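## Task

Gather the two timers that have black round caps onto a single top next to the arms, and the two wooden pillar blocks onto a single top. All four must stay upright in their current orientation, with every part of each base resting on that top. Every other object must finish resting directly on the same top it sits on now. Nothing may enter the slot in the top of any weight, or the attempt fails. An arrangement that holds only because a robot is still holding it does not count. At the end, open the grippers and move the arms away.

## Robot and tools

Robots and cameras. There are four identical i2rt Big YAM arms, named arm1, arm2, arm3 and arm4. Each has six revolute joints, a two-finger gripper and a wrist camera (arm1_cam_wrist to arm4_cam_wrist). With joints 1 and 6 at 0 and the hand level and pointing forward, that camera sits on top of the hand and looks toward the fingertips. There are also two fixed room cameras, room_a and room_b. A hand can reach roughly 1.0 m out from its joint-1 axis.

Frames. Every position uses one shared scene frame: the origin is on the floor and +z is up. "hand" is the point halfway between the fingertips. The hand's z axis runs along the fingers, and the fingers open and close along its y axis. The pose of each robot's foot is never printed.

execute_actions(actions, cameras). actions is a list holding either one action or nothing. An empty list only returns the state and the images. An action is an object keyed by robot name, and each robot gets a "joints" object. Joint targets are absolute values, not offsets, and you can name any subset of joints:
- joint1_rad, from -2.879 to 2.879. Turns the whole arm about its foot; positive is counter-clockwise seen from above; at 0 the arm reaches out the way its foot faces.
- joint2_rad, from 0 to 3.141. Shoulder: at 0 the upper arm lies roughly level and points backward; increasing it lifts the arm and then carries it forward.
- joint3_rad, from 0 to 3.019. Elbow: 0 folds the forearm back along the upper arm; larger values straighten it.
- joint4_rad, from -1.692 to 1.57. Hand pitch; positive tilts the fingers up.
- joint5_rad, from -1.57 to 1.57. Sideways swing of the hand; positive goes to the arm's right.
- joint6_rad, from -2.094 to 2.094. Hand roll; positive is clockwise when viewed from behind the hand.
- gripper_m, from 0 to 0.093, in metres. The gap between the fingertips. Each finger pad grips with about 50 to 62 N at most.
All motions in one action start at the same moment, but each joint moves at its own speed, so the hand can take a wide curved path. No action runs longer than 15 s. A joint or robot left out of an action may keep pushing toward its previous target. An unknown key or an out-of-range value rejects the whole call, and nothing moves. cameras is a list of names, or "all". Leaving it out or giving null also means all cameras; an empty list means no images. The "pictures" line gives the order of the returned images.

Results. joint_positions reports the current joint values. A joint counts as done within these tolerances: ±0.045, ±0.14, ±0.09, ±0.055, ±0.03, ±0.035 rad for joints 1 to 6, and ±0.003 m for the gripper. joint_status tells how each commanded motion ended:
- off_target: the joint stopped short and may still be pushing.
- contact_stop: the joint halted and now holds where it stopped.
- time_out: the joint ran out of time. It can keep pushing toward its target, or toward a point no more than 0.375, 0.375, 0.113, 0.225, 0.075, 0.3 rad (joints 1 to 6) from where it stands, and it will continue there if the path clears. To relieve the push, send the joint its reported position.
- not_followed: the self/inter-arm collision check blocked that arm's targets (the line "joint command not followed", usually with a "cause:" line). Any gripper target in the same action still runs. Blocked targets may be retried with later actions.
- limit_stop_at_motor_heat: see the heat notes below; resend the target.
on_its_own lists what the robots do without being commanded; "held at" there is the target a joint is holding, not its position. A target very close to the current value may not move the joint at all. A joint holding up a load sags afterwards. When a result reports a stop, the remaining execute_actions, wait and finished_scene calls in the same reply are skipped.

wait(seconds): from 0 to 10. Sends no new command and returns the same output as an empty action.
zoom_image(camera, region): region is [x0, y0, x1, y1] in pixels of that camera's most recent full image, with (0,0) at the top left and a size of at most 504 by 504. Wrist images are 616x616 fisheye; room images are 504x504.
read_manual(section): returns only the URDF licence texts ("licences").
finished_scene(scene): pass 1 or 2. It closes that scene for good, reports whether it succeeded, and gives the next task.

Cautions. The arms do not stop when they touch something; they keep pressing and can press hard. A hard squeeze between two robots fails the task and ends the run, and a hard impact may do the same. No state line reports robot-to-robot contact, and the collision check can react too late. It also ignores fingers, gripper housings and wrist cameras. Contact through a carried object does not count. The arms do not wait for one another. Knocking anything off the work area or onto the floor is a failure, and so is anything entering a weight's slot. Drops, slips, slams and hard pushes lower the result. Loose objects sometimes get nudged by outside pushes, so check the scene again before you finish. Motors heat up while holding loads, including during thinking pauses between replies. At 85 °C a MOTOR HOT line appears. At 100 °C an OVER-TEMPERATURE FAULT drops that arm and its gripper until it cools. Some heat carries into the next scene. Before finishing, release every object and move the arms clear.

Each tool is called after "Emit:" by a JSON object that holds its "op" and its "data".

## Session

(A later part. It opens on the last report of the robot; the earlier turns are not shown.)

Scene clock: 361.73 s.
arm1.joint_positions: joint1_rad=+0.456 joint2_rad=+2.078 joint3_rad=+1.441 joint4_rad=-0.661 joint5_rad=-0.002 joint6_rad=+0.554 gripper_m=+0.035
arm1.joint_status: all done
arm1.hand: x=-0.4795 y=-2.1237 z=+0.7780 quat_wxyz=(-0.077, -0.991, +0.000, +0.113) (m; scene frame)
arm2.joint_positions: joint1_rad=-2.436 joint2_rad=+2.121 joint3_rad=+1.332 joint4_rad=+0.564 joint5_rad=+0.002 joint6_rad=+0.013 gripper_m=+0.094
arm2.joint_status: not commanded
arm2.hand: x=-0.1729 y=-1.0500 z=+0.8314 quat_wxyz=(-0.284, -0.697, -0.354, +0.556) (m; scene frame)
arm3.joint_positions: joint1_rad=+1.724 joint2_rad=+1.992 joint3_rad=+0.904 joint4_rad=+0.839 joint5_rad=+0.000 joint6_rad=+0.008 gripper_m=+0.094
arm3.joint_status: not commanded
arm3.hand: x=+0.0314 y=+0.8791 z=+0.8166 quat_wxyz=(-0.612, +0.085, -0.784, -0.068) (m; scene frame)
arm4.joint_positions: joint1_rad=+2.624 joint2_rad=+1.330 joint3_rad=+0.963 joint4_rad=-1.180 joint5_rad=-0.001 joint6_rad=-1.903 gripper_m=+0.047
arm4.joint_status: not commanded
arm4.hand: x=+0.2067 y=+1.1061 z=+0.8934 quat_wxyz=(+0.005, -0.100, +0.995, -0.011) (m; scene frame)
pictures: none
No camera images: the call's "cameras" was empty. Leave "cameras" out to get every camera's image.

Emit:
{"op": "execute_actions", "data": {"actions": [{"arm1":{"joints":{"joint1_rad":-1.208,"joint2_rad":2.245,"joint3_rad":1.99,"joint4_rad":-1.3,"joint6_rad":-2.07}},"arm4":{"joints":{"joint2_rad":1.86,"joint3_rad":1.505,"joint4_rad":-1.195}}}], "cameras": ["arm2_cam_wrist","arm3_cam_wrist","room_a"]}}

Scene clock: 383.50 s.
arm1.joint_positions: joint1_rad=-1.208 joint2_rad=+2.257 joint3_rad=+1.986 joint4_rad=-1.284 joint5_rad=+0.003 joint6_rad=-2.063 gripper_m=+0.036
arm1.joint_status: all done
arm1.hand: x=-0.2421 y=-1.1721 z=+0.8381 quat_wxyz=(+0.003, -0.888, -0.459, -0.001) (m; scene frame)
arm2.joint_positions: joint1_rad=-2.436 joint2_rad=+2.121 joint3_rad=+1.332 joint4_rad=+0.564 joint5_rad=+0.002 joint6_rad=+0.013 gripper_m=+0.094
arm2.joint_status: not commanded
arm2.hand: x=-0.1729 y=-1.0500 z=+0.8314 quat_wxyz=(-0.284, -0.697, -0.354, +0.556) (m; scene frame)
arm3.joint_positions: joint1_rad=+1.724 joint2_rad=+1.992 joint3_rad=+0.904 joint4_rad=+0.839 joint5_rad=+0.000 joint6_rad=+0.008 gripper_m=+0.094
arm3.joint_status: not commanded
arm3.hand: x=+0.0314 y=+0.8791 z=+0.8166 quat_wxyz=(-0.612, +0.085, -0.784, -0.068) (m; scene frame)
arm4.joint_positions: joint1_rad=+2.624 joint2_rad=+1.873 joint3_rad=+1.453 joint4_rad=-1.194 joint5_rad=-0.001 joint6_rad=-1.904 gripper_m=+0.047
arm4.joint_status: all done
arm4.hand: x=+0.1844 y=+0.9299 z=+0.8315 quat_wxyz=(+0.013, -0.101, +0.995, +0.022) (m; scene frame)
pictures: arm2_cam_wrist, arm3_cam_wrist, room_a
Images, in order (width x height): arm2_cam_wrist 616x616, arm3_cam_wrist 616x616, room_a 504x504.

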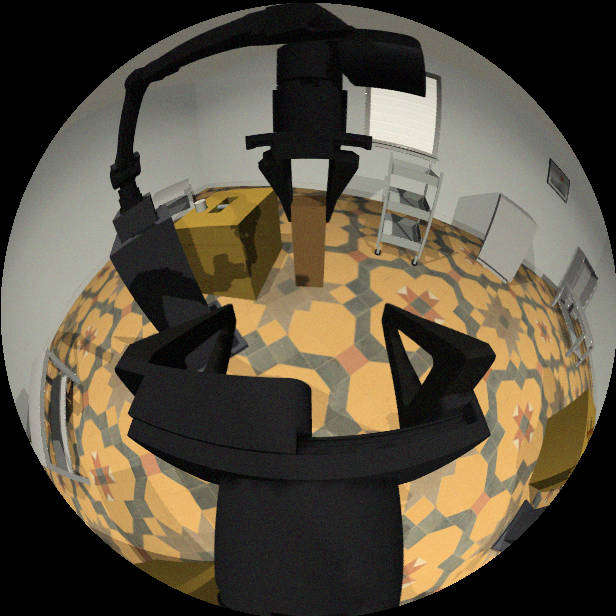

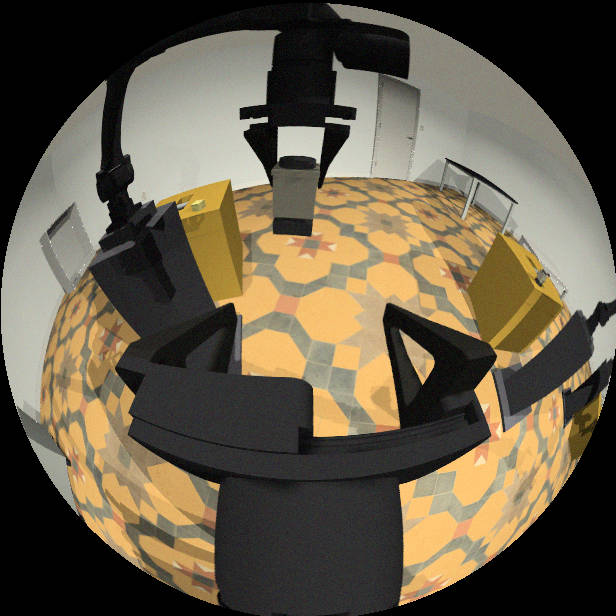

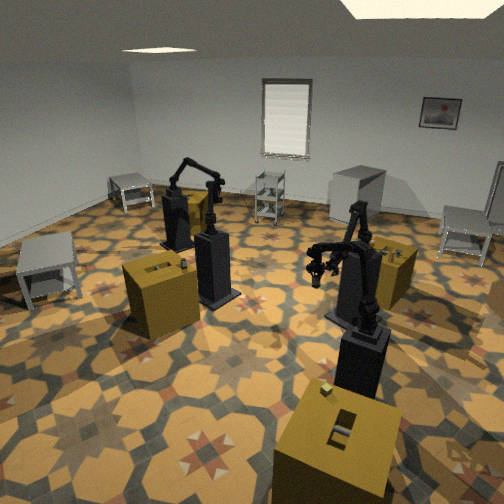

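Emit:
{"op": "execute_actions", "data": {"actions": [{"arm2":{"joints":{"joint1_rad":-2.41,"joint2_rad":2.348,"joint3_rad":1.67,"joint4_rad":0.434}},"arm3":{"joints":{"joint2_rad":2.17,"joint3_rad":1.225,"joint4_rad":0.715}},"arm4":{"joints":{"joint4_rad":-1.14}}}], "cameras": ["arm2_cam_wrist","arm3_cam_wrist"]}}

Scene clock: 438.60 s.
arm1.joint_positions: joint1_rad=-1.208 joint2_rad=+2.257 joint3_rad=+1.986 joint4_rad=-1.284 joint5_rad=+0.003 joint6_rad=-2.063 gripper_m=+0.036
arm1.joint_status: not commanded
arm1.hand: x=-0.2421 y=-1.1721 z=+0.8381 quat_wxyz=(+0.003, -0.888, -0.459, -0.001) (m; scene frame)
arm2.joint_positions: joint1_rad=-2.418 joint2_rad=+2.352 joint3_rad=+1.633 joint4_rad=+0.438 joint5_rad=+0.002 joint6_rad=+0.013 gripper_m=+0.094
arm2.joint_status: all done
arm2.hand: x=-0.2034 y=-1.1189 z=+0.7711 quat_wxyz=(-0.278, -0.709, -0.368, +0.533) (m; scene frame)
arm3.joint_positions: joint1_rad=+1.724 joint2_rad=+2.177 joint3_rad=+1.190 joint4_rad=+0.727 joint5_rad=+0.000 joint6_rad=+0.008 gripper_m=+0.094
arm3.joint_status: all done
arm3.hand: x=+0.1166 y=+0.8981 z=+0.7888 quat_wxyz=(-0.607, +0.086, -0.787, -0.068) (m; scene frame)
arm4.joint_positions: joint1_rad=+2.624 joint2_rad=+1.873 joint3_rad=+1.453 joint4_rad=-1.152 joint5_rad=-0.001 joint6_rad=-1.904 gripper_m=+0.047
arm4.joint_status: all done
arm4.hand: x=+0.1830 y=+0.9195 z=+0.8312 quat_wxyz=(+0.008, -0.101, +0.995, +0.001) (m; scene frame)
pictures: arm2_cam_wrist, arm3_cam_wrist
Images, in order (width x height): arm2_cam_wrist 616x616, arm3_cam_wrist 616x616.

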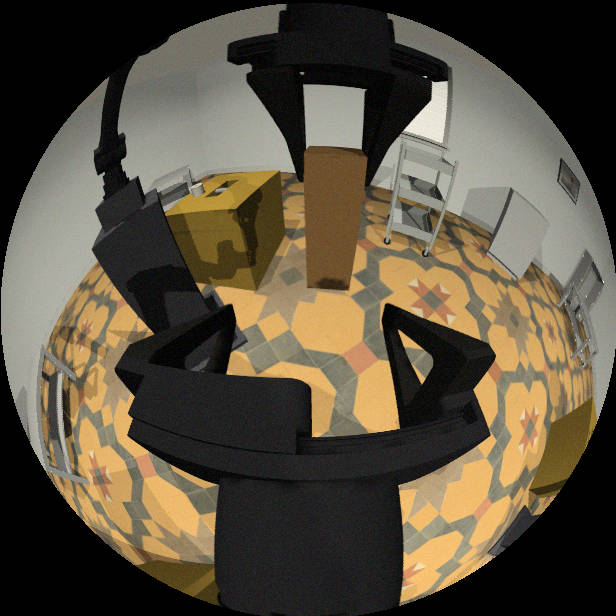

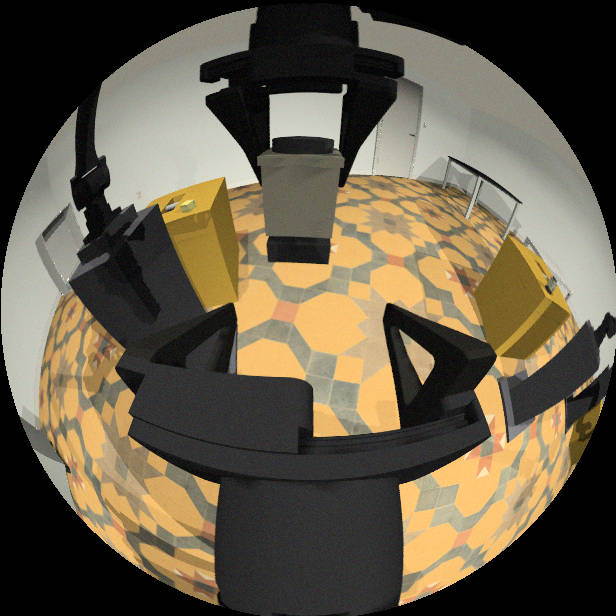

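Emit:
{"op": "execute_actions", "data": {"actions": [{"arm2":{"joints":{"joint1_rad":-2.442,"joint2_rad":2.474,"joint3_rad":1.96,"joint4_rad":0.295}},"arm3":{"joints":{"joint2_rad":2.24,"joint3_rad":1.46,"joint4_rad":0.55}}}], "cameras": ["arm2_cam_wrist","arm3_cam_wrist","arm4_cam_wrist"]}}

Scene clock: 463.70 s.
arm1.joint_positions: joint1_rad=-1.208 joint2_rad=+2.257 joint3_rad=+1.986 joint4_rad=-1.284 joint5_rad=+0.003 joint6_rad=-2.063 gripper_m=+0.036
arm1.joint_status: not commanded
arm1.hand: x=-0.2421 y=-1.1721 z=+0.8381 quat_wxyz=(+0.003, -0.888, -0.459, -0.001) (m; scene frame)
arm2.joint_positions: joint1_rad=-2.435 joint2_rad=+2.469 joint3_rad=+1.924 joint4_rad=+0.302 joint5_rad=+0.002 joint6_rad=+0.013 gripper_m=+0.094
arm2.joint_status: all done
arm2.hand: x=-0.2534 y=-1.1636 z=+0.7962 quat_wxyz=(-0.281, -0.702, -0.357, +0.549) (m; scene frame)
arm3.joint_positions: joint1_rad=+1.724 joint2_rad=+2.244 joint3_rad=+1.422 joint4_rad=+0.567 joint5_rad=+0.000 joint6_rad=+0.008 gripper_m=+0.094
arm3.joint_status: all done
arm3.hand: x=+0.1823 y=+0.9130 z=+0.8100 quat_wxyz=(-0.609, +0.085, -0.786, -0.068) (m; scene frame)
arm4.joint_positions: joint1_rad=+2.624 joint2_rad=+1.873 joint3_rad=+1.453 joint4_rad=-1.152 joint5_rad=-0.001 joint6_rad=-1.904 gripper_m=+0.047
arm4.joint_status: not commanded
arm4.hand: x=+0.1830 y=+0.9195 z=+0.8312 quat_wxyz=(+0.008, -0.101, +0.995, +0.001) (m; scene frame)
pictures: arm2_cam_wrist, arm3_cam_wrist, arm4_cam_wrist
Images, in order (width x height): arm2_cam_wrist 616x616, arm3_cam_wrist 616x616, arm4_cam_wrist 616x616.

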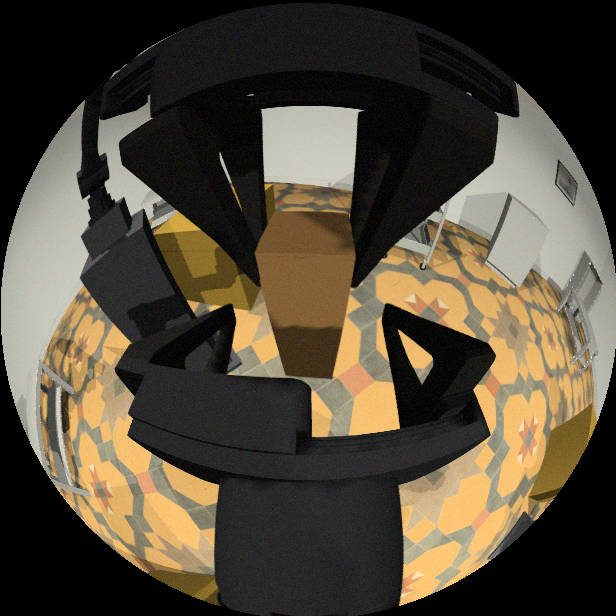

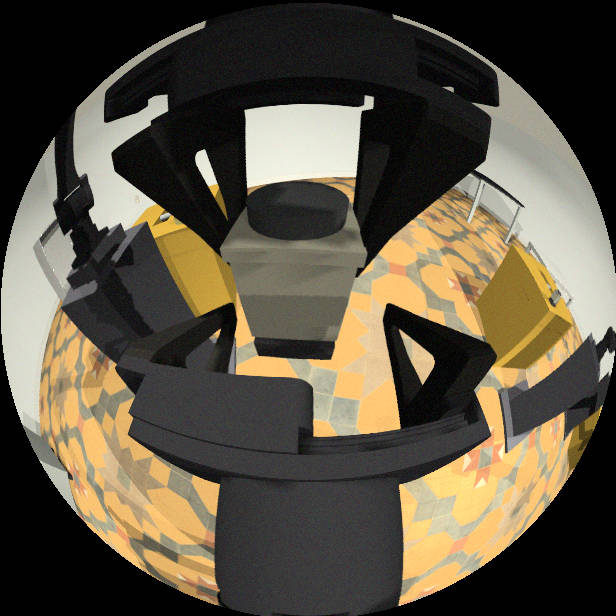

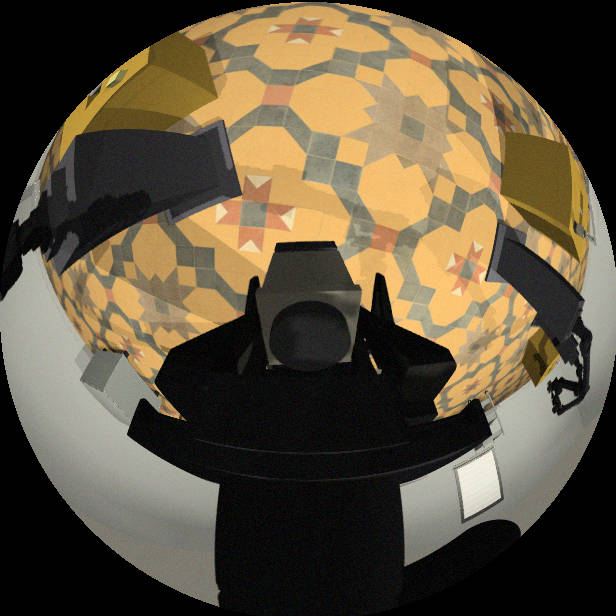

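Emit:
{"op": "execute_actions", "data": {"actions": [{"arm2":{"joints":{"gripper_m":0.02}},"arm3":{"joints":{"joint1_rad":1.748}}}], "cameras": ["arm2_cam_wrist","arm3_cam_wrist"]}}

Scene clock: 474.07 s.
arm1.joint_positions: joint1_rad=-1.208 joint2_rad=+2.257 joint3_rad=+1.986 joint4_rad=-1.284 joint5_rad=+0.003 joint6_rad=-2.071 gripper_m=+0.035
arm1.joint_status: not commanded
arm1.hand: x=-0.2421 y=-1.1721 z=+0.8381 quat_wxyz=(+0.003, -0.887, -0.463, -0.001) (m; scene frame)
arm2.joint_positions: joint1_rad=-2.435 joint2_rad=+2.469 joint3_rad=+1.924 joint4_rad=+0.302 joint5_rad=+0.003 joint6_rad=+0.010 gripper_m=+0.035
arm2.joint_status: gripper_m off_target (ended at +0.035, target +0.020)
arm2.hand: x=-0.2536 y=-1.1634 z=+0.7962 quat_wxyz=(-0.279, -0.701, -0.358, +0.550) (m; scene frame)
arm3.joint_positions: joint1_rad=+1.733 joint2_rad=+2.244 joint3_rad=+1.422 joint4_rad=+0.567 joint5_rad=+0.000 joint6_rad=+0.008 gripper_m=+0.094
arm3.joint_status: all done
arm3.hand: x=+0.1807 y=+0.9202 z=+0.8099 quat_wxyz=(-0.609, +0.089, -0.785, -0.071) (m; scene frame)
arm4.joint_positions: joint1_rad=+2.624 joint2_rad=+1.873 joint3_rad=+1.453 joint4_rad=-1.152 joint5_rad=-0.001 joint6_rad=-1.904 gripper_m=+0.047
arm4.joint_status: not commanded
arm4.hand: x=+0.1830 y=+0.9195 z=+0.8312 quat_wxyz=(+0.008, -0.101, +0.995, +0.001) (m; scene frame)
pictures: arm2_cam_wrist, arm3_cam_wrist
Images, in order (width x height): arm2_cam_wrist 616x616, arm3_cam_wrist 616x616.

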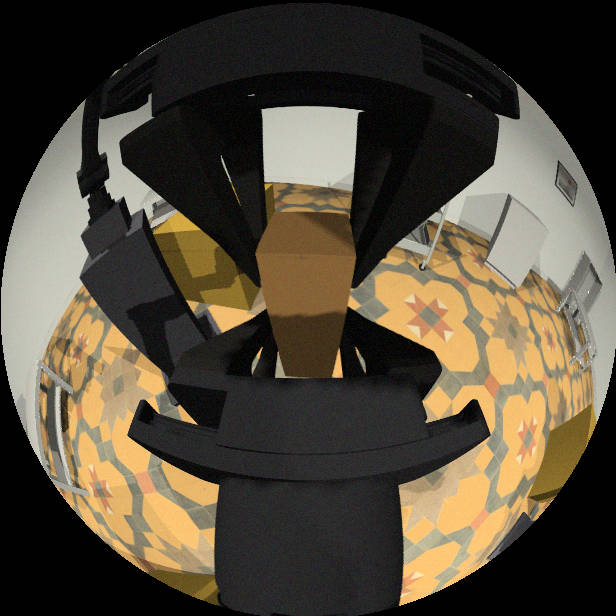

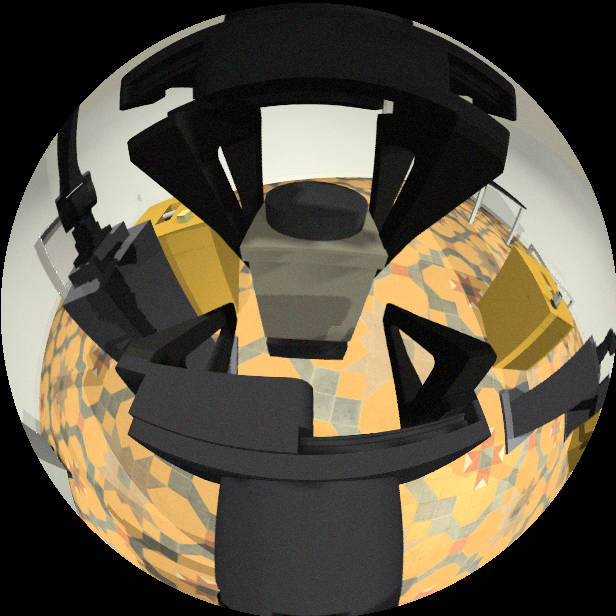

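Emit:
{"op": "execute_actions", "data": {"actions": [{"arm1":{"joints":{"gripper_m":0.09}},"arm3":{"joints":{"gripper_m":0.03}}}], "cameras": ["arm3_cam_wrist","arm4_cam_wrist"]}}

Scene clock: 479.97 s.
arm1.joint_positions: joint1_rad=-1.208 joint2_rad=+2.257 joint3_rad=+1.986 joint4_rad=-1.284 joint5_rad=+0.003 joint6_rad=-2.071 gripper_m=+0.090
arm1.joint_status: all done
arm1.hand: x=-0.2421 y=-1.1721 z=+0.8381 quat_wxyz=(+0.003, -0.886, -0.463, -0.001) (m; scene frame)
arm2.joint_positions: joint1_rad=-2.435 joint2_rad=+2.469 joint3_rad=+1.924 joint4_rad=+0.299 joint5_rad=+0.002 joint6_rad=+0.009 gripper_m=+0.035
arm2.joint_status: not commanded
arm2.hand: x=-0.2534 y=-1.1634 z=+0.7955 quat_wxyz=(-0.279, -0.702, -0.359, +0.549) (m; scene frame)
arm3.joint_positions: joint1_rad=+1.733 joint2_rad=+2.244 joint3_rad=+1.422 joint4_rad=+0.566 joint5_rad=+0.000 joint6_rad=+0.012 gripper_m=+0.045
arm3.joint_status: gripper_m off_target (ended at +0.045, target +0.030)
arm3.hand: x=+0.1807 y=+0.9202 z=+0.8099 quat_wxyz=(-0.608, +0.087, -0.785, -0.072) (m; scene frame)
arm4.joint_positions: joint1_rad=+2.624 joint2_rad=+1.873 joint3_rad=+1.454 joint4_rad=-1.149 joint5_rad=-0.001 joint6_rad=-1.907 gripper_m=+0.047
arm4.joint_status: not commanded
arm4.hand: x=+0.1830 y=+0.9186 z=+0.8313 quat_wxyz=(+0.008, -0.102, +0.995, -0.001) (m; scene frame)
pictures: arm3_cam_wrist, arm4_cam_wrist
Images, in order (width x height): arm3_cam_wrist 616x616, arm4_cam_wrist 616x616.

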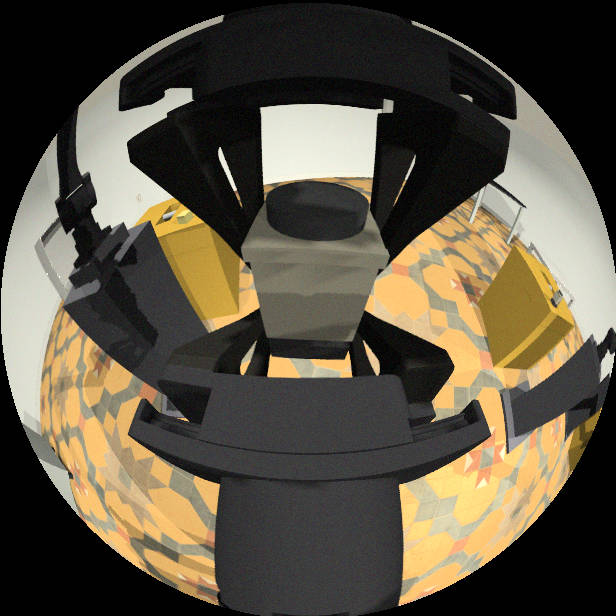

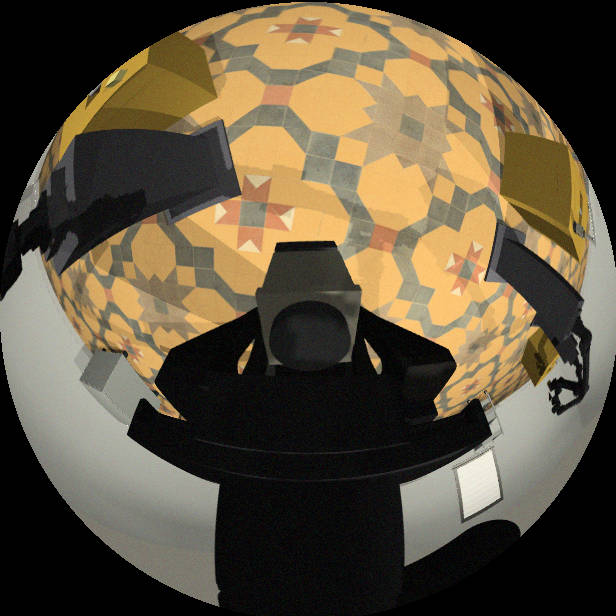

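Emit:
{"op": "execute_actions", "data": {"actions": [{"arm1":{"joints":{"joint2_rad":2.0}},"arm4":{"joints":{"gripper_m":0.093}}}], "cameras": []}}

Emit:
{"op": "execute_actions", "data": {"actions": [{"arm1":{"joints":{"joint1_rad":-0.3,"joint2_rad":0.9,"joint3_rad":1.1,"joint6_rad":0}},"arm4":{"joints":{"joint2_rad":1.6}},"arm2":{"joints":{"joint2_rad":2.12,"joint3_rad":1.33,"joint4_rad":0.56}}}], "cameras": ["arm2_cam_wrist","arm3_cam_wrist","room_a"]}}

Scene clock: 502.80 s.
arm1.joint_positions: joint1_rad=-1.208 joint2_rad=+1.970 joint3_rad=+1.975 joint4_rad=-1.286 joint5_rad=+0.003 joint6_rad=-2.071 gripper_m=+0.090
arm1.joint_status: all done
arm1.hand: x=-0.2419 y=-1.1724 z=+1.0254 quat_wxyz=(+0.140, -0.878, -0.458, -0.004) (m; scene frame)
arm2.joint_positions: joint1_rad=-2.435 joint2_rad=+2.469 joint3_rad=+1.924 joint4_rad=+0.299 joint5_rad=+0.002 joint6_rad=+0.009 gripper_m=+0.035
arm2.joint_status: not commanded
arm2.hand: x=-0.2534 y=-1.1634 z=+0.7955 quat_wxyz=(-0.279, -0.702, -0.359, +0.549) (m; scene frame)
arm3.joint_positions: joint1_rad=+1.734 joint2_rad=+2.244 joint3_rad=+1.422 joint4_rad=+0.561 joint5_rad=+0.000 joint6_rad=+0.009 gripper_m=+0.045
arm3.joint_status: not commanded
arm3.hand: x=+0.1803 y=+0.9204 z=+0.8085 quat_wxyz=(-0.606, +0.089, -0.787, -0.071) (m; scene frame)
arm4.joint_positions: joint1_rad=+2.624 joint2_rad=+1.873 joint3_rad=+1.457 joint4_rad=-1.149 joint5_rad=-0.001 joint6_rad=-1.907 gripper_m=+0.093
arm4.joint_status: all done
arm4.hand: x=+0.1828 y=+0.9174 z=+0.8324 quat_wxyz=(+0.007, -0.102, +0.995, -0.002) (m; scene frame)
pictures: none
No camera images: the call's "cameras" was empty. Leave "cameras" out to get every camera's image.

Scene clock: 505.17 s.
arm1.joint_positions: joint1_rad=-0.303 joint2_rad=+0.904 joint3_rad=+1.099 joint4_rad=-1.286 joint5_rad=-0.004 joint6_rad=-0.007 gripper_m=+0.090
arm1.joint_status: all done
arm1.hand: x=-0.2607 y=-1.7177 z=+1.1365 quat_wxyz=(+0.019, -0.967, +0.096, +0.234) (m; scene frame)
arm2.joint_positions: joint1_rad=-2.435 joint2_rad=+2.133 joint3_rad=+1.312 joint4_rad=+0.553 joint5_rad=+0.002 joint6_rad=+0.009 gripper_m=+0.035
arm2.joint_status: all done
arm2.hand: x=-0.1675 y=-1.0442 z=+0.8099 quat_wxyz=(-0.275, -0.708, -0.362, +0.541) (m; scene frame)
arm3.joint_positions: joint1_rad=+1.734 joint2_rad=+2.244 joint3_rad=+1.422 joint4_rad=+0.561 joint5_rad=+0.000 joint6_rad=+0.009 gripper_m=+0.045
arm3.joint_status: not commanded
arm3.hand: x=+0.1803 y=+0.9204 z=+0.8085 quat_wxyz=(-0.606, +0.089, -0.787, -0.071) (m; scene frame)
arm4.joint_positions: joint1_rad=+2.624 joint2_rad=+1.593 joint3_rad=+1.481 joint4_rad=-1.149 joint5_rad=-0.001 joint6_rad=-1.907 gripper_m=+0.093
arm4.joint_status: all done
arm4.hand: x=+0.1801 y=+0.9145 z=+0.9919 quat_wxyz=(-0.028, -0.100, +0.983, -0.150) (m; scene frame)
pictures: arm2_cam_wrist, arm3_cam_wrist, room_a
Images, in order (width x height): arm2_cam_wrist 616x616, arm3_cam_wrist 616x616, room_a 504x504.

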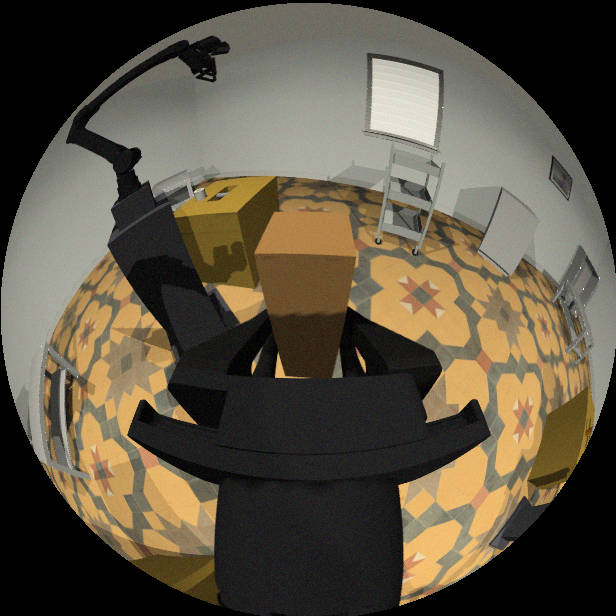

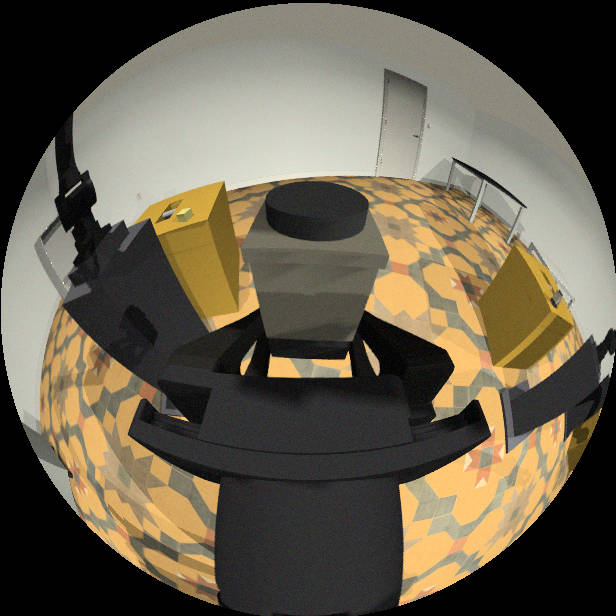

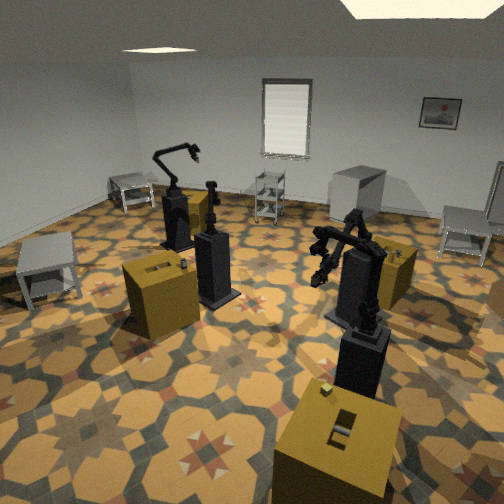

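Emit:
{"op": "execute_actions", "data": {"actions": [{"arm2":{"joints":{"joint1_rad":-0.452,"joint2_rad":2.2,"joint3_rad":1.02,"joint4_rad":0.95}},"arm3":{"joints":{"joint1_rad":1.052}},"arm4":{"joints":{"joint1_rad":1.0,"joint2_rad":0.9,"joint3_rad":1.1,"joint6_rad":0}}}], "cameras": ["arm2_cam_wrist","room_a","room_b"]}}

Scene clock: 568.93 s.
arm1.joint_positions: joint1_rad=-0.303 joint2_rad=+0.904 joint3_rad=+1.099 joint4_rad=-1.286 joint5_rad=-0.004 joint6_rad=-0.007 gripper_m=+0.090
arm1.joint_status: not commanded
arm1.hand: x=-0.2607 y=-1.7177 z=+1.1365 quat_wxyz=(+0.019, -0.967, +0.096, +0.234) (m; scene frame)
arm2.joint_positions: joint1_rad=-0.442 joint2_rad=+2.211 joint3_rad=+1.022 joint4_rad=+0.930 joint5_rad=-0.002 joint6_rad=+0.009 gripper_m=+0.035
arm2.joint_status: all done
arm2.hand: x=+0.9555 y=-0.5486 z=+0.7078 quat_wxyz=(-0.603, -0.084, -0.791, +0.056) (m; scene frame)
arm3.joint_positions: joint1_rad=+1.063 joint2_rad=+2.244 joint3_rad=+1.422 joint4_rad=+0.561 joint5_rad=+0.001 joint6_rad=+0.005 gripper_m=+0.045
arm3.joint_status: all done
arm3.hand: x=+0.1242 y=+0.3910 z=+0.8102 quat_wxyz=(-0.597, -0.175, -0.772, +0.133) (m; scene frame)
arm4.joint_positions: joint1_rad=+1.005 joint2_rad=+0.893 joint3_rad=+1.094 joint4_rad=-1.145 joint5_rad=+0.000 joint6_rad=-0.017 gripper_m=+0.093
arm4.joint_status: all done
arm4.hand: x=-0.0991 y=+1.5257 z=+1.1035 quat_wxyz=(-0.032, +0.950, -0.076, -0.300) (m; scene frame)
pictures: arm2_cam_wrist, room_a, room_b
Images, in order (width x height): arm2_cam_wrist 616x616, room_a 504x504, room_b 504x504.

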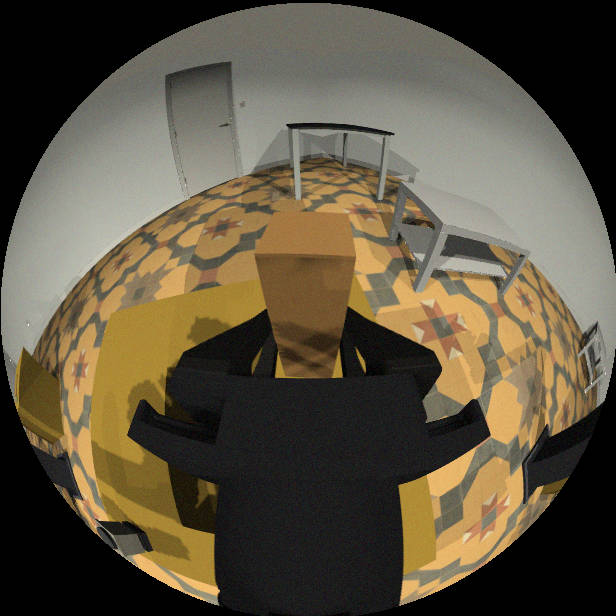

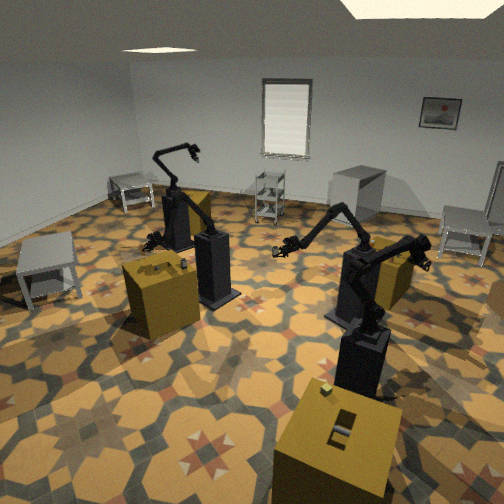

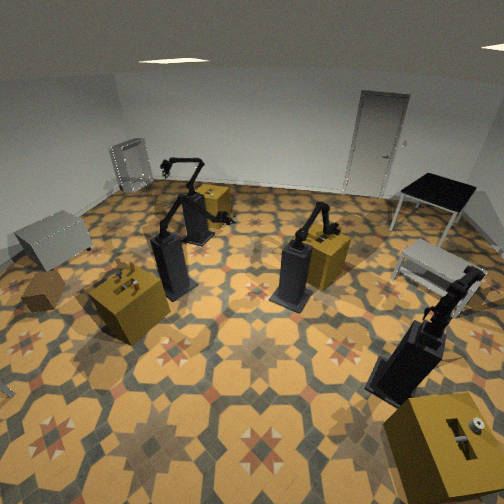

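Emit:
{"op": "execute_actions", "data": {"actions": [{"arm2":{"joints":{"joint1_rad":-0.41,"joint2_rad":2.405,"joint4_rad":1.165}}}], "cameras": ["arm2_cam_wrist","room_a","arm3_cam_wrist"]}}

Emit:
{"op": "zoom_image", "data": {"camera": "room_a", "region": [110, 210, 210, 290]}}

Scene clock: 586.10 s.
arm1.joint_positions: joint1_rad=-0.303 joint2_rad=+0.904 joint3_rad=+1.099 joint4_rad=-1.286 joint5_rad=-0.004 joint6_rad=-0.007 gripper_m=+0.090
arm1.joint_status: not commanded
arm1.hand: x=-0.2607 y=-1.7177 z=+1.1365 quat_wxyz=(+0.019, -0.967, +0.096, +0.234) (m; scene frame)
arm2.joint_positions: joint1_rad=-0.415 joint2_rad=+2.416 joint3_rad=+1.013 joint4_rad=+1.146 joint5_rad=-0.001 joint6_rad=+0.007 gripper_m=+0.035
arm2.joint_status: all done
arm2.hand: x=+0.9280 y=-0.5250 z=+0.6239 quat_wxyz=(-0.605, -0.073, -0.791, +0.049) (m; scene frame)
arm3.joint_positions: joint1_rad=+1.063 joint2_rad=+2.244 joint3_rad=+1.422 joint4_rad=+0.561 joint5_rad=+0.001 joint6_rad=+0.005 gripper_m=+0.045
arm3.joint_status: not commanded
arm3.hand: x=+0.1242 y=+0.3910 z=+0.8102 quat_wxyz=(-0.597, -0.175, -0.772, +0.133) (m; scene frame)
arm4.joint_positions: joint1_rad=+1.005 joint2_rad=+0.893 joint3_rad=+1.094 joint4_rad=-1.145 joint5_rad=+0.000 joint6_rad=-0.016 gripper_m=+0.093
arm4.joint_status: not commanded
arm4.hand: x=-0.0991 y=+1.5257 z=+1.1035 quat_wxyz=(-0.032, +0.950, -0.076, -0.300) (m; scene frame)
pictures: arm2_cam_wrist, arm3_cam_wrist, room_a
Images, in order (width x height): arm2_cam_wrist 616x616, arm3_cam_wrist 616x616, room_a 504x504.

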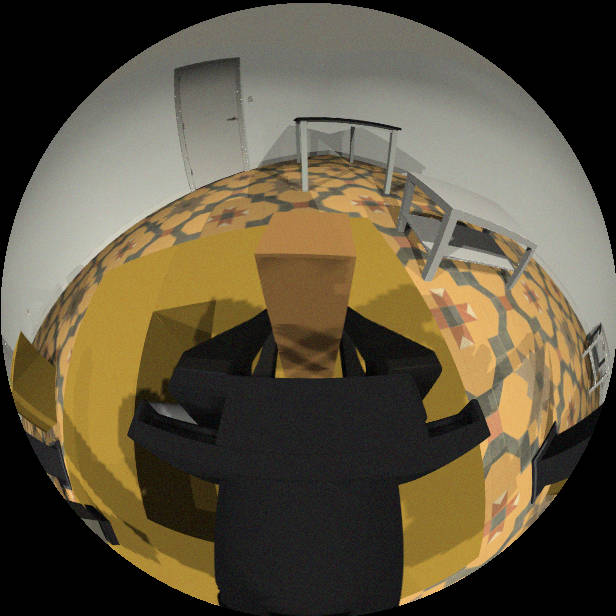

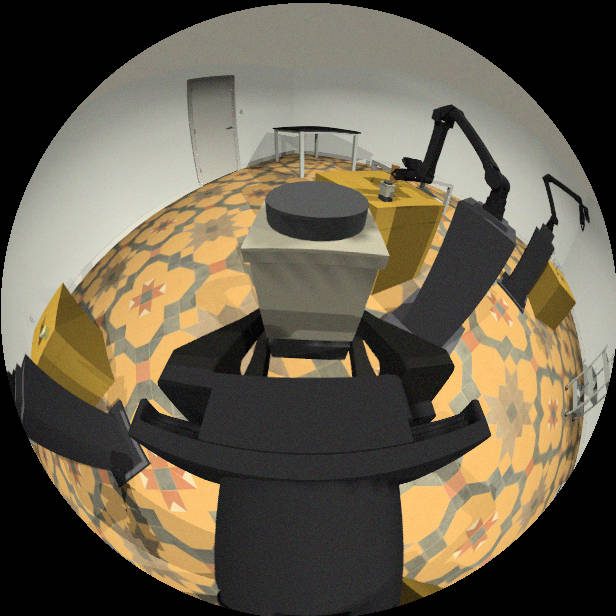

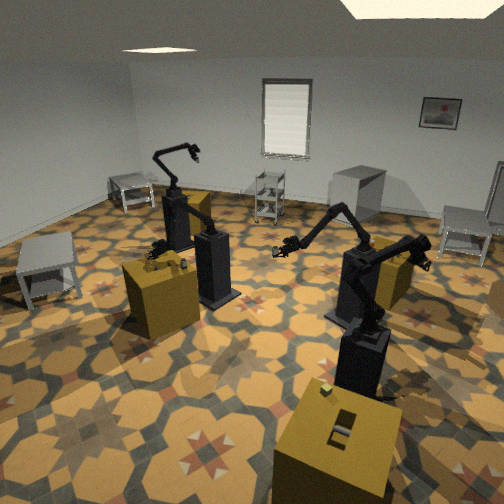

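Region (110, 210, 210, 290) of room_a's 504x504 image, scaled by 5.040, with more detail than that image has; it fills the top 403 rows of this view, and the rest is white.

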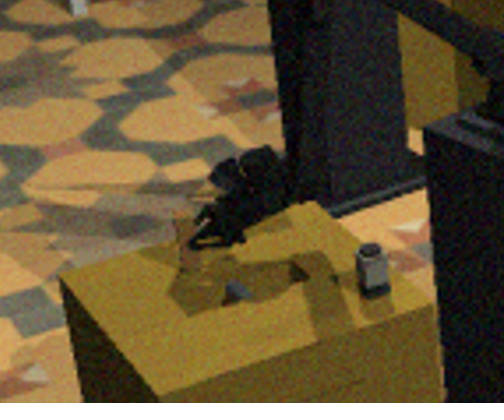

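Emit:
{"op": "execute_actions", "data": {"actions": [{"arm2":{"joints":{"joint2_rad":2.44,"joint4_rad":1.2}}}], "cameras": ["arm2_cam_wrist"]}}

Scene clock: 606.83 s.
arm1.joint_positions: joint1_rad=-0.303 joint2_rad=+0.904 joint3_rad=+1.099 joint4_rad=-1.286 joint5_rad=-0.004 joint6_rad=-0.007 gripper_m=+0.090
arm1.joint_status: not commanded
arm1.hand: x=-0.2607 y=-1.7177 z=+1.1365 quat_wxyz=(+0.019, -0.967, +0.096, +0.234) (m; scene frame)
arm2.joint_positions: joint1_rad=-0.415 joint2_rad=+2.426 joint3_rad=+1.013 joint4_rad=+1.177 joint5_rad=-0.001 joint6_rad=+0.007 gripper_m=+0.035
arm2.joint_status: all done
arm2.hand: x=+0.9273 y=-0.5248 z=+0.6246 quat_wxyz=(-0.613, -0.072, -0.785, +0.050) (m; scene frame)
arm3.joint_positions: joint1_rad=+1.063 joint2_rad=+2.244 joint3_rad=+1.422 joint4_rad=+0.561 joint5_rad=+0.001 joint6_rad=+0.005 gripper_m=+0.045
arm3.joint_status: not commanded
arm3.hand: x=+0.1242 y=+0.3910 z=+0.8102 quat_wxyz=(-0.597, -0.175, -0.772, +0.133) (m; scene frame)
arm4.joint_positions: joint1_rad=+1.005 joint2_rad=+0.893 joint3_rad=+1.094 joint4_rad=-1.145 joint5_rad=+0.000 joint6_rad=-0.016 gripper_m=+0.093
arm4.joint_status: not commanded
arm4.hand: x=-0.0991 y=+1.5257 z=+1.1035 quat_wxyz=(-0.032, +0.950, -0.076, -0.300) (m; scene frame)
pictures: arm2_cam_wrist
Images, in order (width x height): arm2_cam_wrist 616x616.

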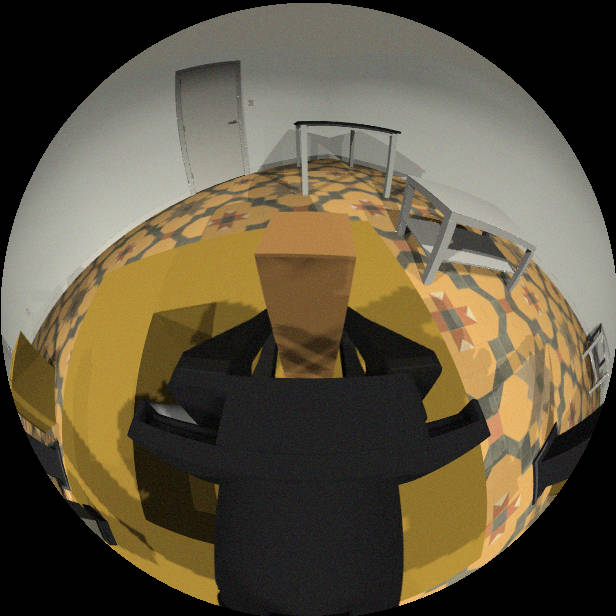

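Emit:
{"op": "execute_actions", "data": {"actions": [{"arm2":{"joints":{"joint2_rad":2.465}}}], "cameras": ["arm2_cam_wrist"]}}

Scene clock: 612.47 s.
arm1.joint_positions: joint1_rad=-0.303 joint2_rad=+0.904 joint3_rad=+1.099 joint4_rad=-1.286 joint5_rad=-0.004 joint6_rad=-0.007 gripper_m=+0.090
arm1.joint_status: not commanded
arm1.hand: x=-0.2607 y=-1.7177 z=+1.1365 quat_wxyz=(+0.019, -0.967, +0.096, +0.234) (m; scene frame)
arm2.joint_positions: joint1_rad=-0.415 joint2_rad=+2.436 joint3_rad=+1.013 joint4_rad=+1.190 joint5_rad=-0.001 joint6_rad=+0.007 gripper_m=+0.035
arm2.joint_status: all done
arm2.hand: x=+0.9257 y=-0.5245 z=+0.6215 quat_wxyz=(-0.614, -0.072, -0.784, +0.050) (m; scene frame)
arm3.joint_positions: joint1_rad=+1.063 joint2_rad=+2.244 joint3_rad=+1.422 joint4_rad=+0.561 joint5_rad=+0.001 joint6_rad=+0.005 gripper_m=+0.045
arm3.joint_status: not commanded
arm3.hand: x=+0.1242 y=+0.3910 z=+0.8102 quat_wxyz=(-0.597, -0.175, -0.772, +0.133) (m; scene frame)
arm4.joint_positions: joint1_rad=+1.005 joint2_rad=+0.893 joint3_rad=+1.094 joint4_rad=-1.145 joint5_rad=+0.000 joint6_rad=-0.016 gripper_m=+0.093
arm4.joint_status: not commanded
arm4.hand: x=-0.0991 y=+1.5257 z=+1.1035 quat_wxyz=(-0.032, +0.950, -0.076, -0.300) (m; scene frame)
pictures: arm2_cam_wrist
Images, in order (width x height): arm2_cam_wrist 616x616.

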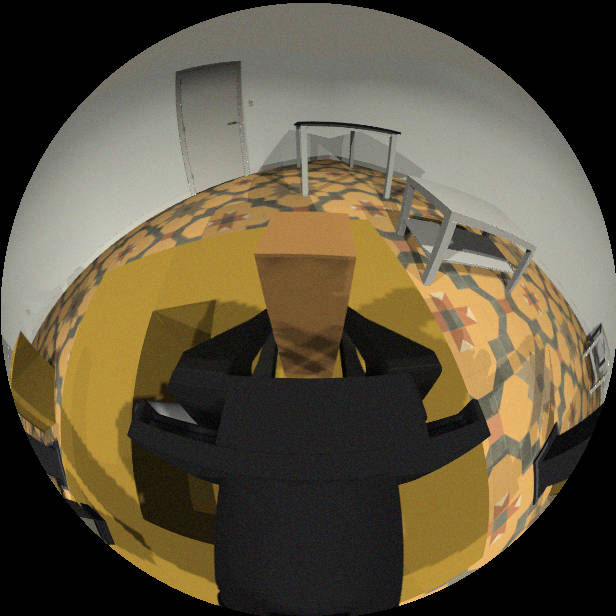

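Emit:
{"op": "execute_actions", "data": {"actions": [{"arm2":{"joints":{"joint2_rad":2.43,"gripper_m":0.093}},"arm3":{"joints":{"joint1_rad":1.045,"joint2_rad":2.625,"joint3_rad":2.22,"joint4_rad":0.18}}}], "cameras": []}}

Emit:
{"op": "execute_actions", "data": {"actions": [{"arm2":{"joints":{"joint2_rad":2.17,"joint3_rad":0.655,"joint4_rad":1.28}}}], "cameras": ["arm2_cam_wrist"]}}

Scene clock: 630.67 s.
arm1.joint_positions: joint1_rad=-0.303 joint2_rad=+0.904 joint3_rad=+1.099 joint4_rad=-1.286 joint5_rad=-0.004 joint6_rad=-0.007 gripper_m=+0.090
arm1.joint_status: not commanded
arm1.hand: x=-0.2607 y=-1.7177 z=+1.1365 quat_wxyz=(+0.019, -0.967, +0.096, +0.234) (m; scene frame)
arm2.joint_positions: joint1_rad=-0.415 joint2_rad=+2.436 joint3_rad=+1.013 joint4_rad=+1.190 joint5_rad=-0.001 joint6_rad=+0.007 gripper_m=+0.093
arm2.joint_status: all done
arm2.hand: x=+0.9257 y=-0.5245 z=+0.6215 quat_wxyz=(-0.614, -0.072, -0.784, +0.050) (m; scene frame)
arm3.joint_positions: joint1_rad=+1.062 joint2_rad=+2.631 joint3_rad=+2.176 joint4_rad=+0.180 joint5_rad=+0.001 joint6_rad=+0.005 gripper_m=+0.045
arm3.joint_status: all done
arm3.hand: x=+0.2653 y=+0.3229 z=+0.7924 quat_wxyz=(-0.592, -0.176, -0.776, +0.132) (m; scene frame)
arm4.joint_positions: joint1_rad=+1.005 joint2_rad=+0.893 joint3_rad=+1.094 joint4_rad=-1.145 joint5_rad=+0.000 joint6_rad=-0.016 gripper_m=+0.093
arm4.joint_status: not commanded
arm4.hand: x=-0.0991 y=+1.5257 z=+1.1035 quat_wxyz=(-0.032, +0.950, -0.076, -0.300) (m; scene frame)
pictures: none
No camera images: the call's "cameras" was empty. Leave "cameras" out to get every camera's image.

Scene clock: 631.73 s.
arm1.joint_positions: joint1_rad=-0.303 joint2_rad=+0.904 joint3_rad=+1.099 joint4_rad=-1.286 joint5_rad=-0.004 joint6_rad=-0.007 gripper_m=+0.090
arm1.joint_status: not commanded
arm1.hand: x=-0.2607 y=-1.7177 z=+1.1365 quat_wxyz=(+0.019, -0.967, +0.096, +0.234) (m; scene frame)
arm2.joint_positions: joint1_rad=-0.415 joint2_rad=+2.157 joint3_rad=+0.652 joint4_rad=+1.271 joint5_rad=-0.001 joint6_rad=+0.007 gripper_m=+0.093
arm2.joint_status: all done
arm2.hand: x=+0.8307 y=-0.5080 z=+0.7032 quat_wxyz=(-0.614, -0.072, -0.784, +0.050) (m; scene frame)
arm3.joint_positions: joint1_rad=+1.062 joint2_rad=+2.631 joint3_rad=+2.176 joint4_rad=+0.180 joint5_rad=+0.001 joint6_rad=+0.005 gripper_m=+0.045
arm3.joint_status: not commanded
arm3.hand: x=+0.2653 y=+0.3229 z=+0.7924 quat_wxyz=(-0.592, -0.176, -0.776, +0.132) (m; scene frame)
arm4.joint_positions: joint1_rad=+1.005 joint2_rad=+0.893 joint3_rad=+1.094 joint4_rad=-1.145 joint5_rad=+0.000 joint6_rad=-0.016 gripper_m=+0.093
arm4.joint_status: not commanded
arm4.hand: x=-0.0991 y=+1.5257 z=+1.1035 quat_wxyz=(-0.032, +0.950, -0.076, -0.300) (m; scene frame)
pictures: arm2_cam_wrist
Images, in order (width x height): arm2_cam_wrist 616x616.

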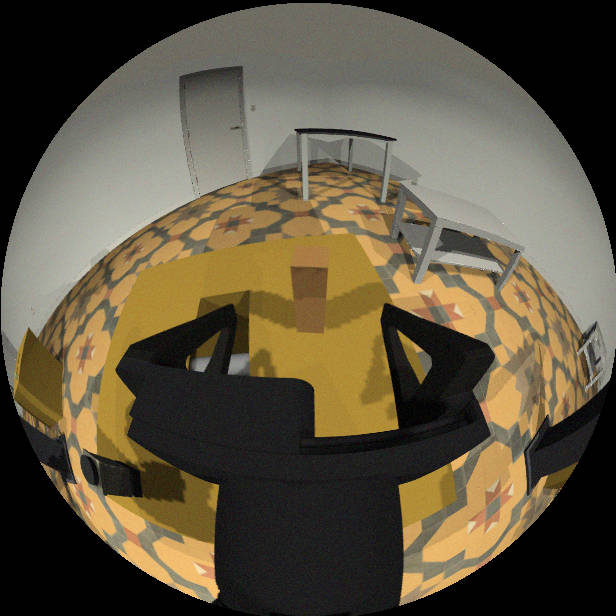

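Emit:
{"op": "execute_actions", "data": {"actions": [{"arm2":{"joints":{"joint1_rad":1.385,"joint2_rad":1.6,"joint3_rad":1.3,"joint4_rad":-1.4,"joint6_rad":2.09}},"arm3":{"joints":{"joint1_rad":1.02,"joint2_rad":2.70,"joint4_rad":0.285}}}], "cameras": ["room_a"]}}

Scene clock: 655.93 s.
arm1.joint_positions: joint1_rad=-0.303 joint2_rad=+0.904 joint3_rad=+1.099 joint4_rad=-1.286 joint5_rad=-0.004 joint6_rad=-0.007 gripper_m=+0.090
arm1.joint_status: not commanded
arm1.hand: x=-0.2607 y=-1.7177 z=+1.1365 quat_wxyz=(+0.019, -0.967, +0.096, +0.234) (m; scene frame)
arm2.joint_positions: joint1_rad=+1.391 joint2_rad=+1.611 joint3_rad=+1.290 joint4_rad=-1.391 joint5_rad=-0.002 joint6_rad=+2.076 gripper_m=+0.093
arm2.joint_status: all done
arm2.hand: x=+0.2622 y=+0.0194 z=+0.8832 quat_wxyz=(-0.014, -0.220, -0.973, +0.066) (m; scene frame)
arm3.joint_positions: joint1_rad=+1.026 joint2_rad=+2.724 joint3_rad=+2.176 joint4_rad=+0.251 joint5_rad=+0.001 joint6_rad=+0.005 gripper_m=+0.045
arm3.joint_status: all done
arm3.hand: x=+0.2426 y=+0.2956 z=+0.7213 quat_wxyz=(-0.580, -0.192, -0.779, +0.140) (m; scene frame)
arm4.joint_positions: joint1_rad=+1.005 joint2_rad=+0.893 joint3_rad=+1.094 joint4_rad=-1.145 joint5_rad=+0.000 joint6_rad=-0.016 gripper_m=+0.093
arm4.joint_status: not commanded
arm4.hand: x=-0.0991 y=+1.5257 z=+1.1035 quat_wxyz=(-0.032, +0.950, -0.076, -0.300) (m; scene frame)
pictures: room_a
Images, in order (width x height): room_a 504x504.

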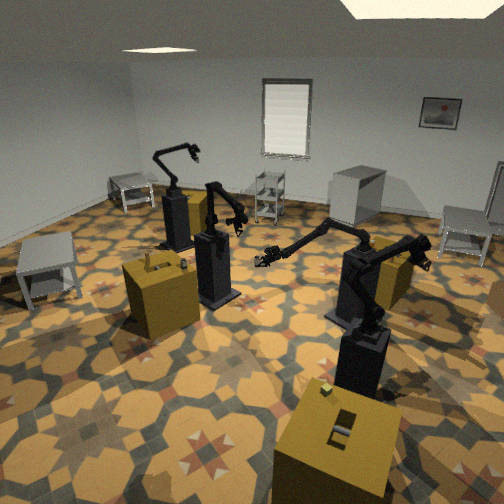

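Emit:
{"op": "execute_actions", "data": {"actions": [{"arm2":{"joints":{"joint2_rad":1.95,"joint3_rad":2.30,"joint4_rad":-1.52}},"arm3":{"joints":{"joint4_rad":0.325}}}], "cameras": []}}

Emit:
{"op": "execute_actions", "data": {"actions": [{"arm2":{"joints":{"joint2_rad":2.31}}}], "cameras": ["arm2_cam_wrist","arm3_cam_wrist"]}}

Scene clock: 670.07 s.
arm1.joint_positions: joint1_rad=-0.303 joint2_rad=+0.904 joint3_rad=+1.099 joint4_rad=-1.286 joint5_rad=-0.004 joint6_rad=-0.007 gripper_m=+0.090
arm1.joint_status: not commanded
arm1.hand: x=-0.2607 y=-1.7177 z=+1.1365 quat_wxyz=(+0.019, -0.967, +0.096, +0.234) (m; scene frame)
arm2.joint_positions: joint1_rad=+1.391 joint2_rad=+1.931 joint3_rad=+2.275 joint4_rad=-1.513 joint5_rad=-0.002 joint6_rad=+2.078 gripper_m=+0.093
arm2.joint_status: all done
arm2.hand: x=+0.2497 y=+0.2596 z=+1.1052 quat_wxyz=(+0.062, -0.217, -0.955, -0.192) (m; scene frame)
arm3.joint_positions: joint1_rad=+1.026 joint2_rad=+2.724 joint3_rad=+2.176 joint4_rad=+0.290 joint5_rad=+0.001 joint6_rad=+0.005 gripper_m=+0.045
arm3.joint_status: all done
arm3.hand: x=+0.2450 y=+0.2944 z=+0.7309 quat_wxyz=(-0.596, -0.189, -0.767, +0.144) (m; scene frame)
arm4.joint_positions: joint1_rad=+1.005 joint2_rad=+0.893 joint3_rad=+1.094 joint4_rad=-1.145 joint5_rad=+0.000 joint6_rad=-0.016 gripper_m=+0.093
arm4.joint_status: not commanded
arm4.hand: x=-0.0991 y=+1.5257 z=+1.1035 quat_wxyz=(-0.032, +0.950, -0.076, -0.300) (m; scene frame)
pictures: none
No camera images: the call's "cameras" was empty. Leave "cameras" out to get every camera's image.

Scene clock: 671.63 s.
arm1.joint_positions: joint1_rad=-0.303 joint2_rad=+0.904 joint3_rad=+1.099 joint4_rad=-1.286 joint5_rad=-0.004 joint6_rad=-0.007 gripper_m=+0.090
arm1.joint_status: not commanded
arm1.hand: x=-0.2607 y=-1.7177 z=+1.1365 quat_wxyz=(+0.019, -0.967, +0.096, +0.234) (m; scene frame)
arm2.joint_positions: joint1_rad=+1.391 joint2_rad=+2.304 joint3_rad=+2.268 joint4_rad=-1.514 joint5_rad=-0.002 joint6_rad=+2.078 gripper_m=+0.093
arm2.joint_status: all done
arm2.hand: x=+0.2449 y=+0.2989 z=+0.8492 quat_wxyz=(+0.009, -0.221, -0.975, -0.011) (m; scene frame)
arm3.joint_positions: joint1_rad=+1.026 joint2_rad=+2.724 joint3_rad=+2.176 joint4_rad=+0.290 joint5_rad=+0.001 joint6_rad=+0.005 gripper_m=+0.045
arm3.joint_status: not commanded
arm3.hand: x=+0.2450 y=+0.2944 z=+0.7309 quat_wxyz=(-0.596, -0.189, -0.767, +0.144) (m; scene frame)
arm4.joint_positions: joint1_rad=+1.005 joint2_rad=+0.893 joint3_rad=+1.094 joint4_rad=-1.145 joint5_rad=+0.000 joint6_rad=-0.016 gripper_m=+0.093
arm4.joint_status: not commanded
arm4.hand: x=-0.0991 y=+1.5257 z=+1.1035 quat_wxyz=(-0.032, +0.950, -0.076, -0.300) (m; scene frame)
pictures: arm2_cam_wrist, arm3_cam_wrist
Images, in order (width x height): arm2_cam_wrist 616x616, arm3_cam_wrist 616x616.

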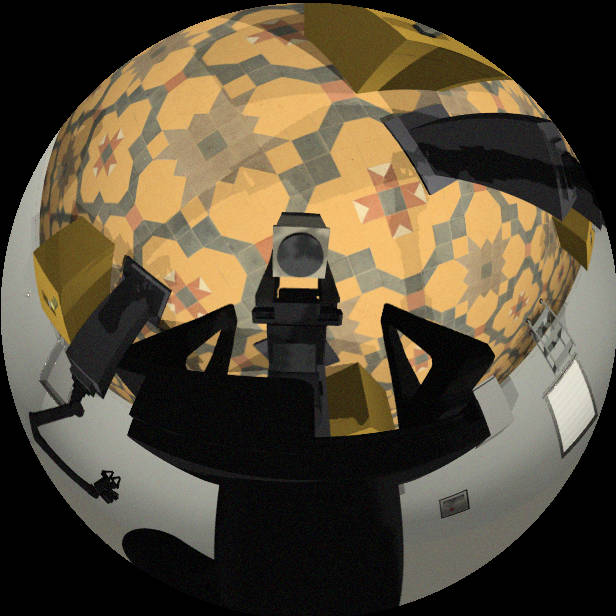

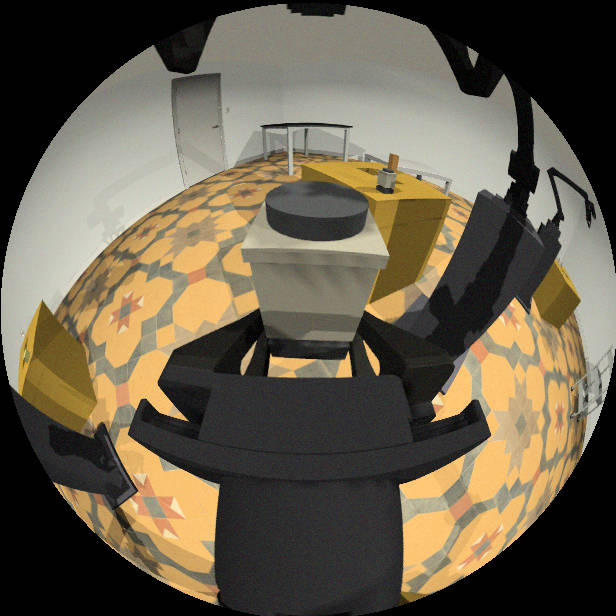

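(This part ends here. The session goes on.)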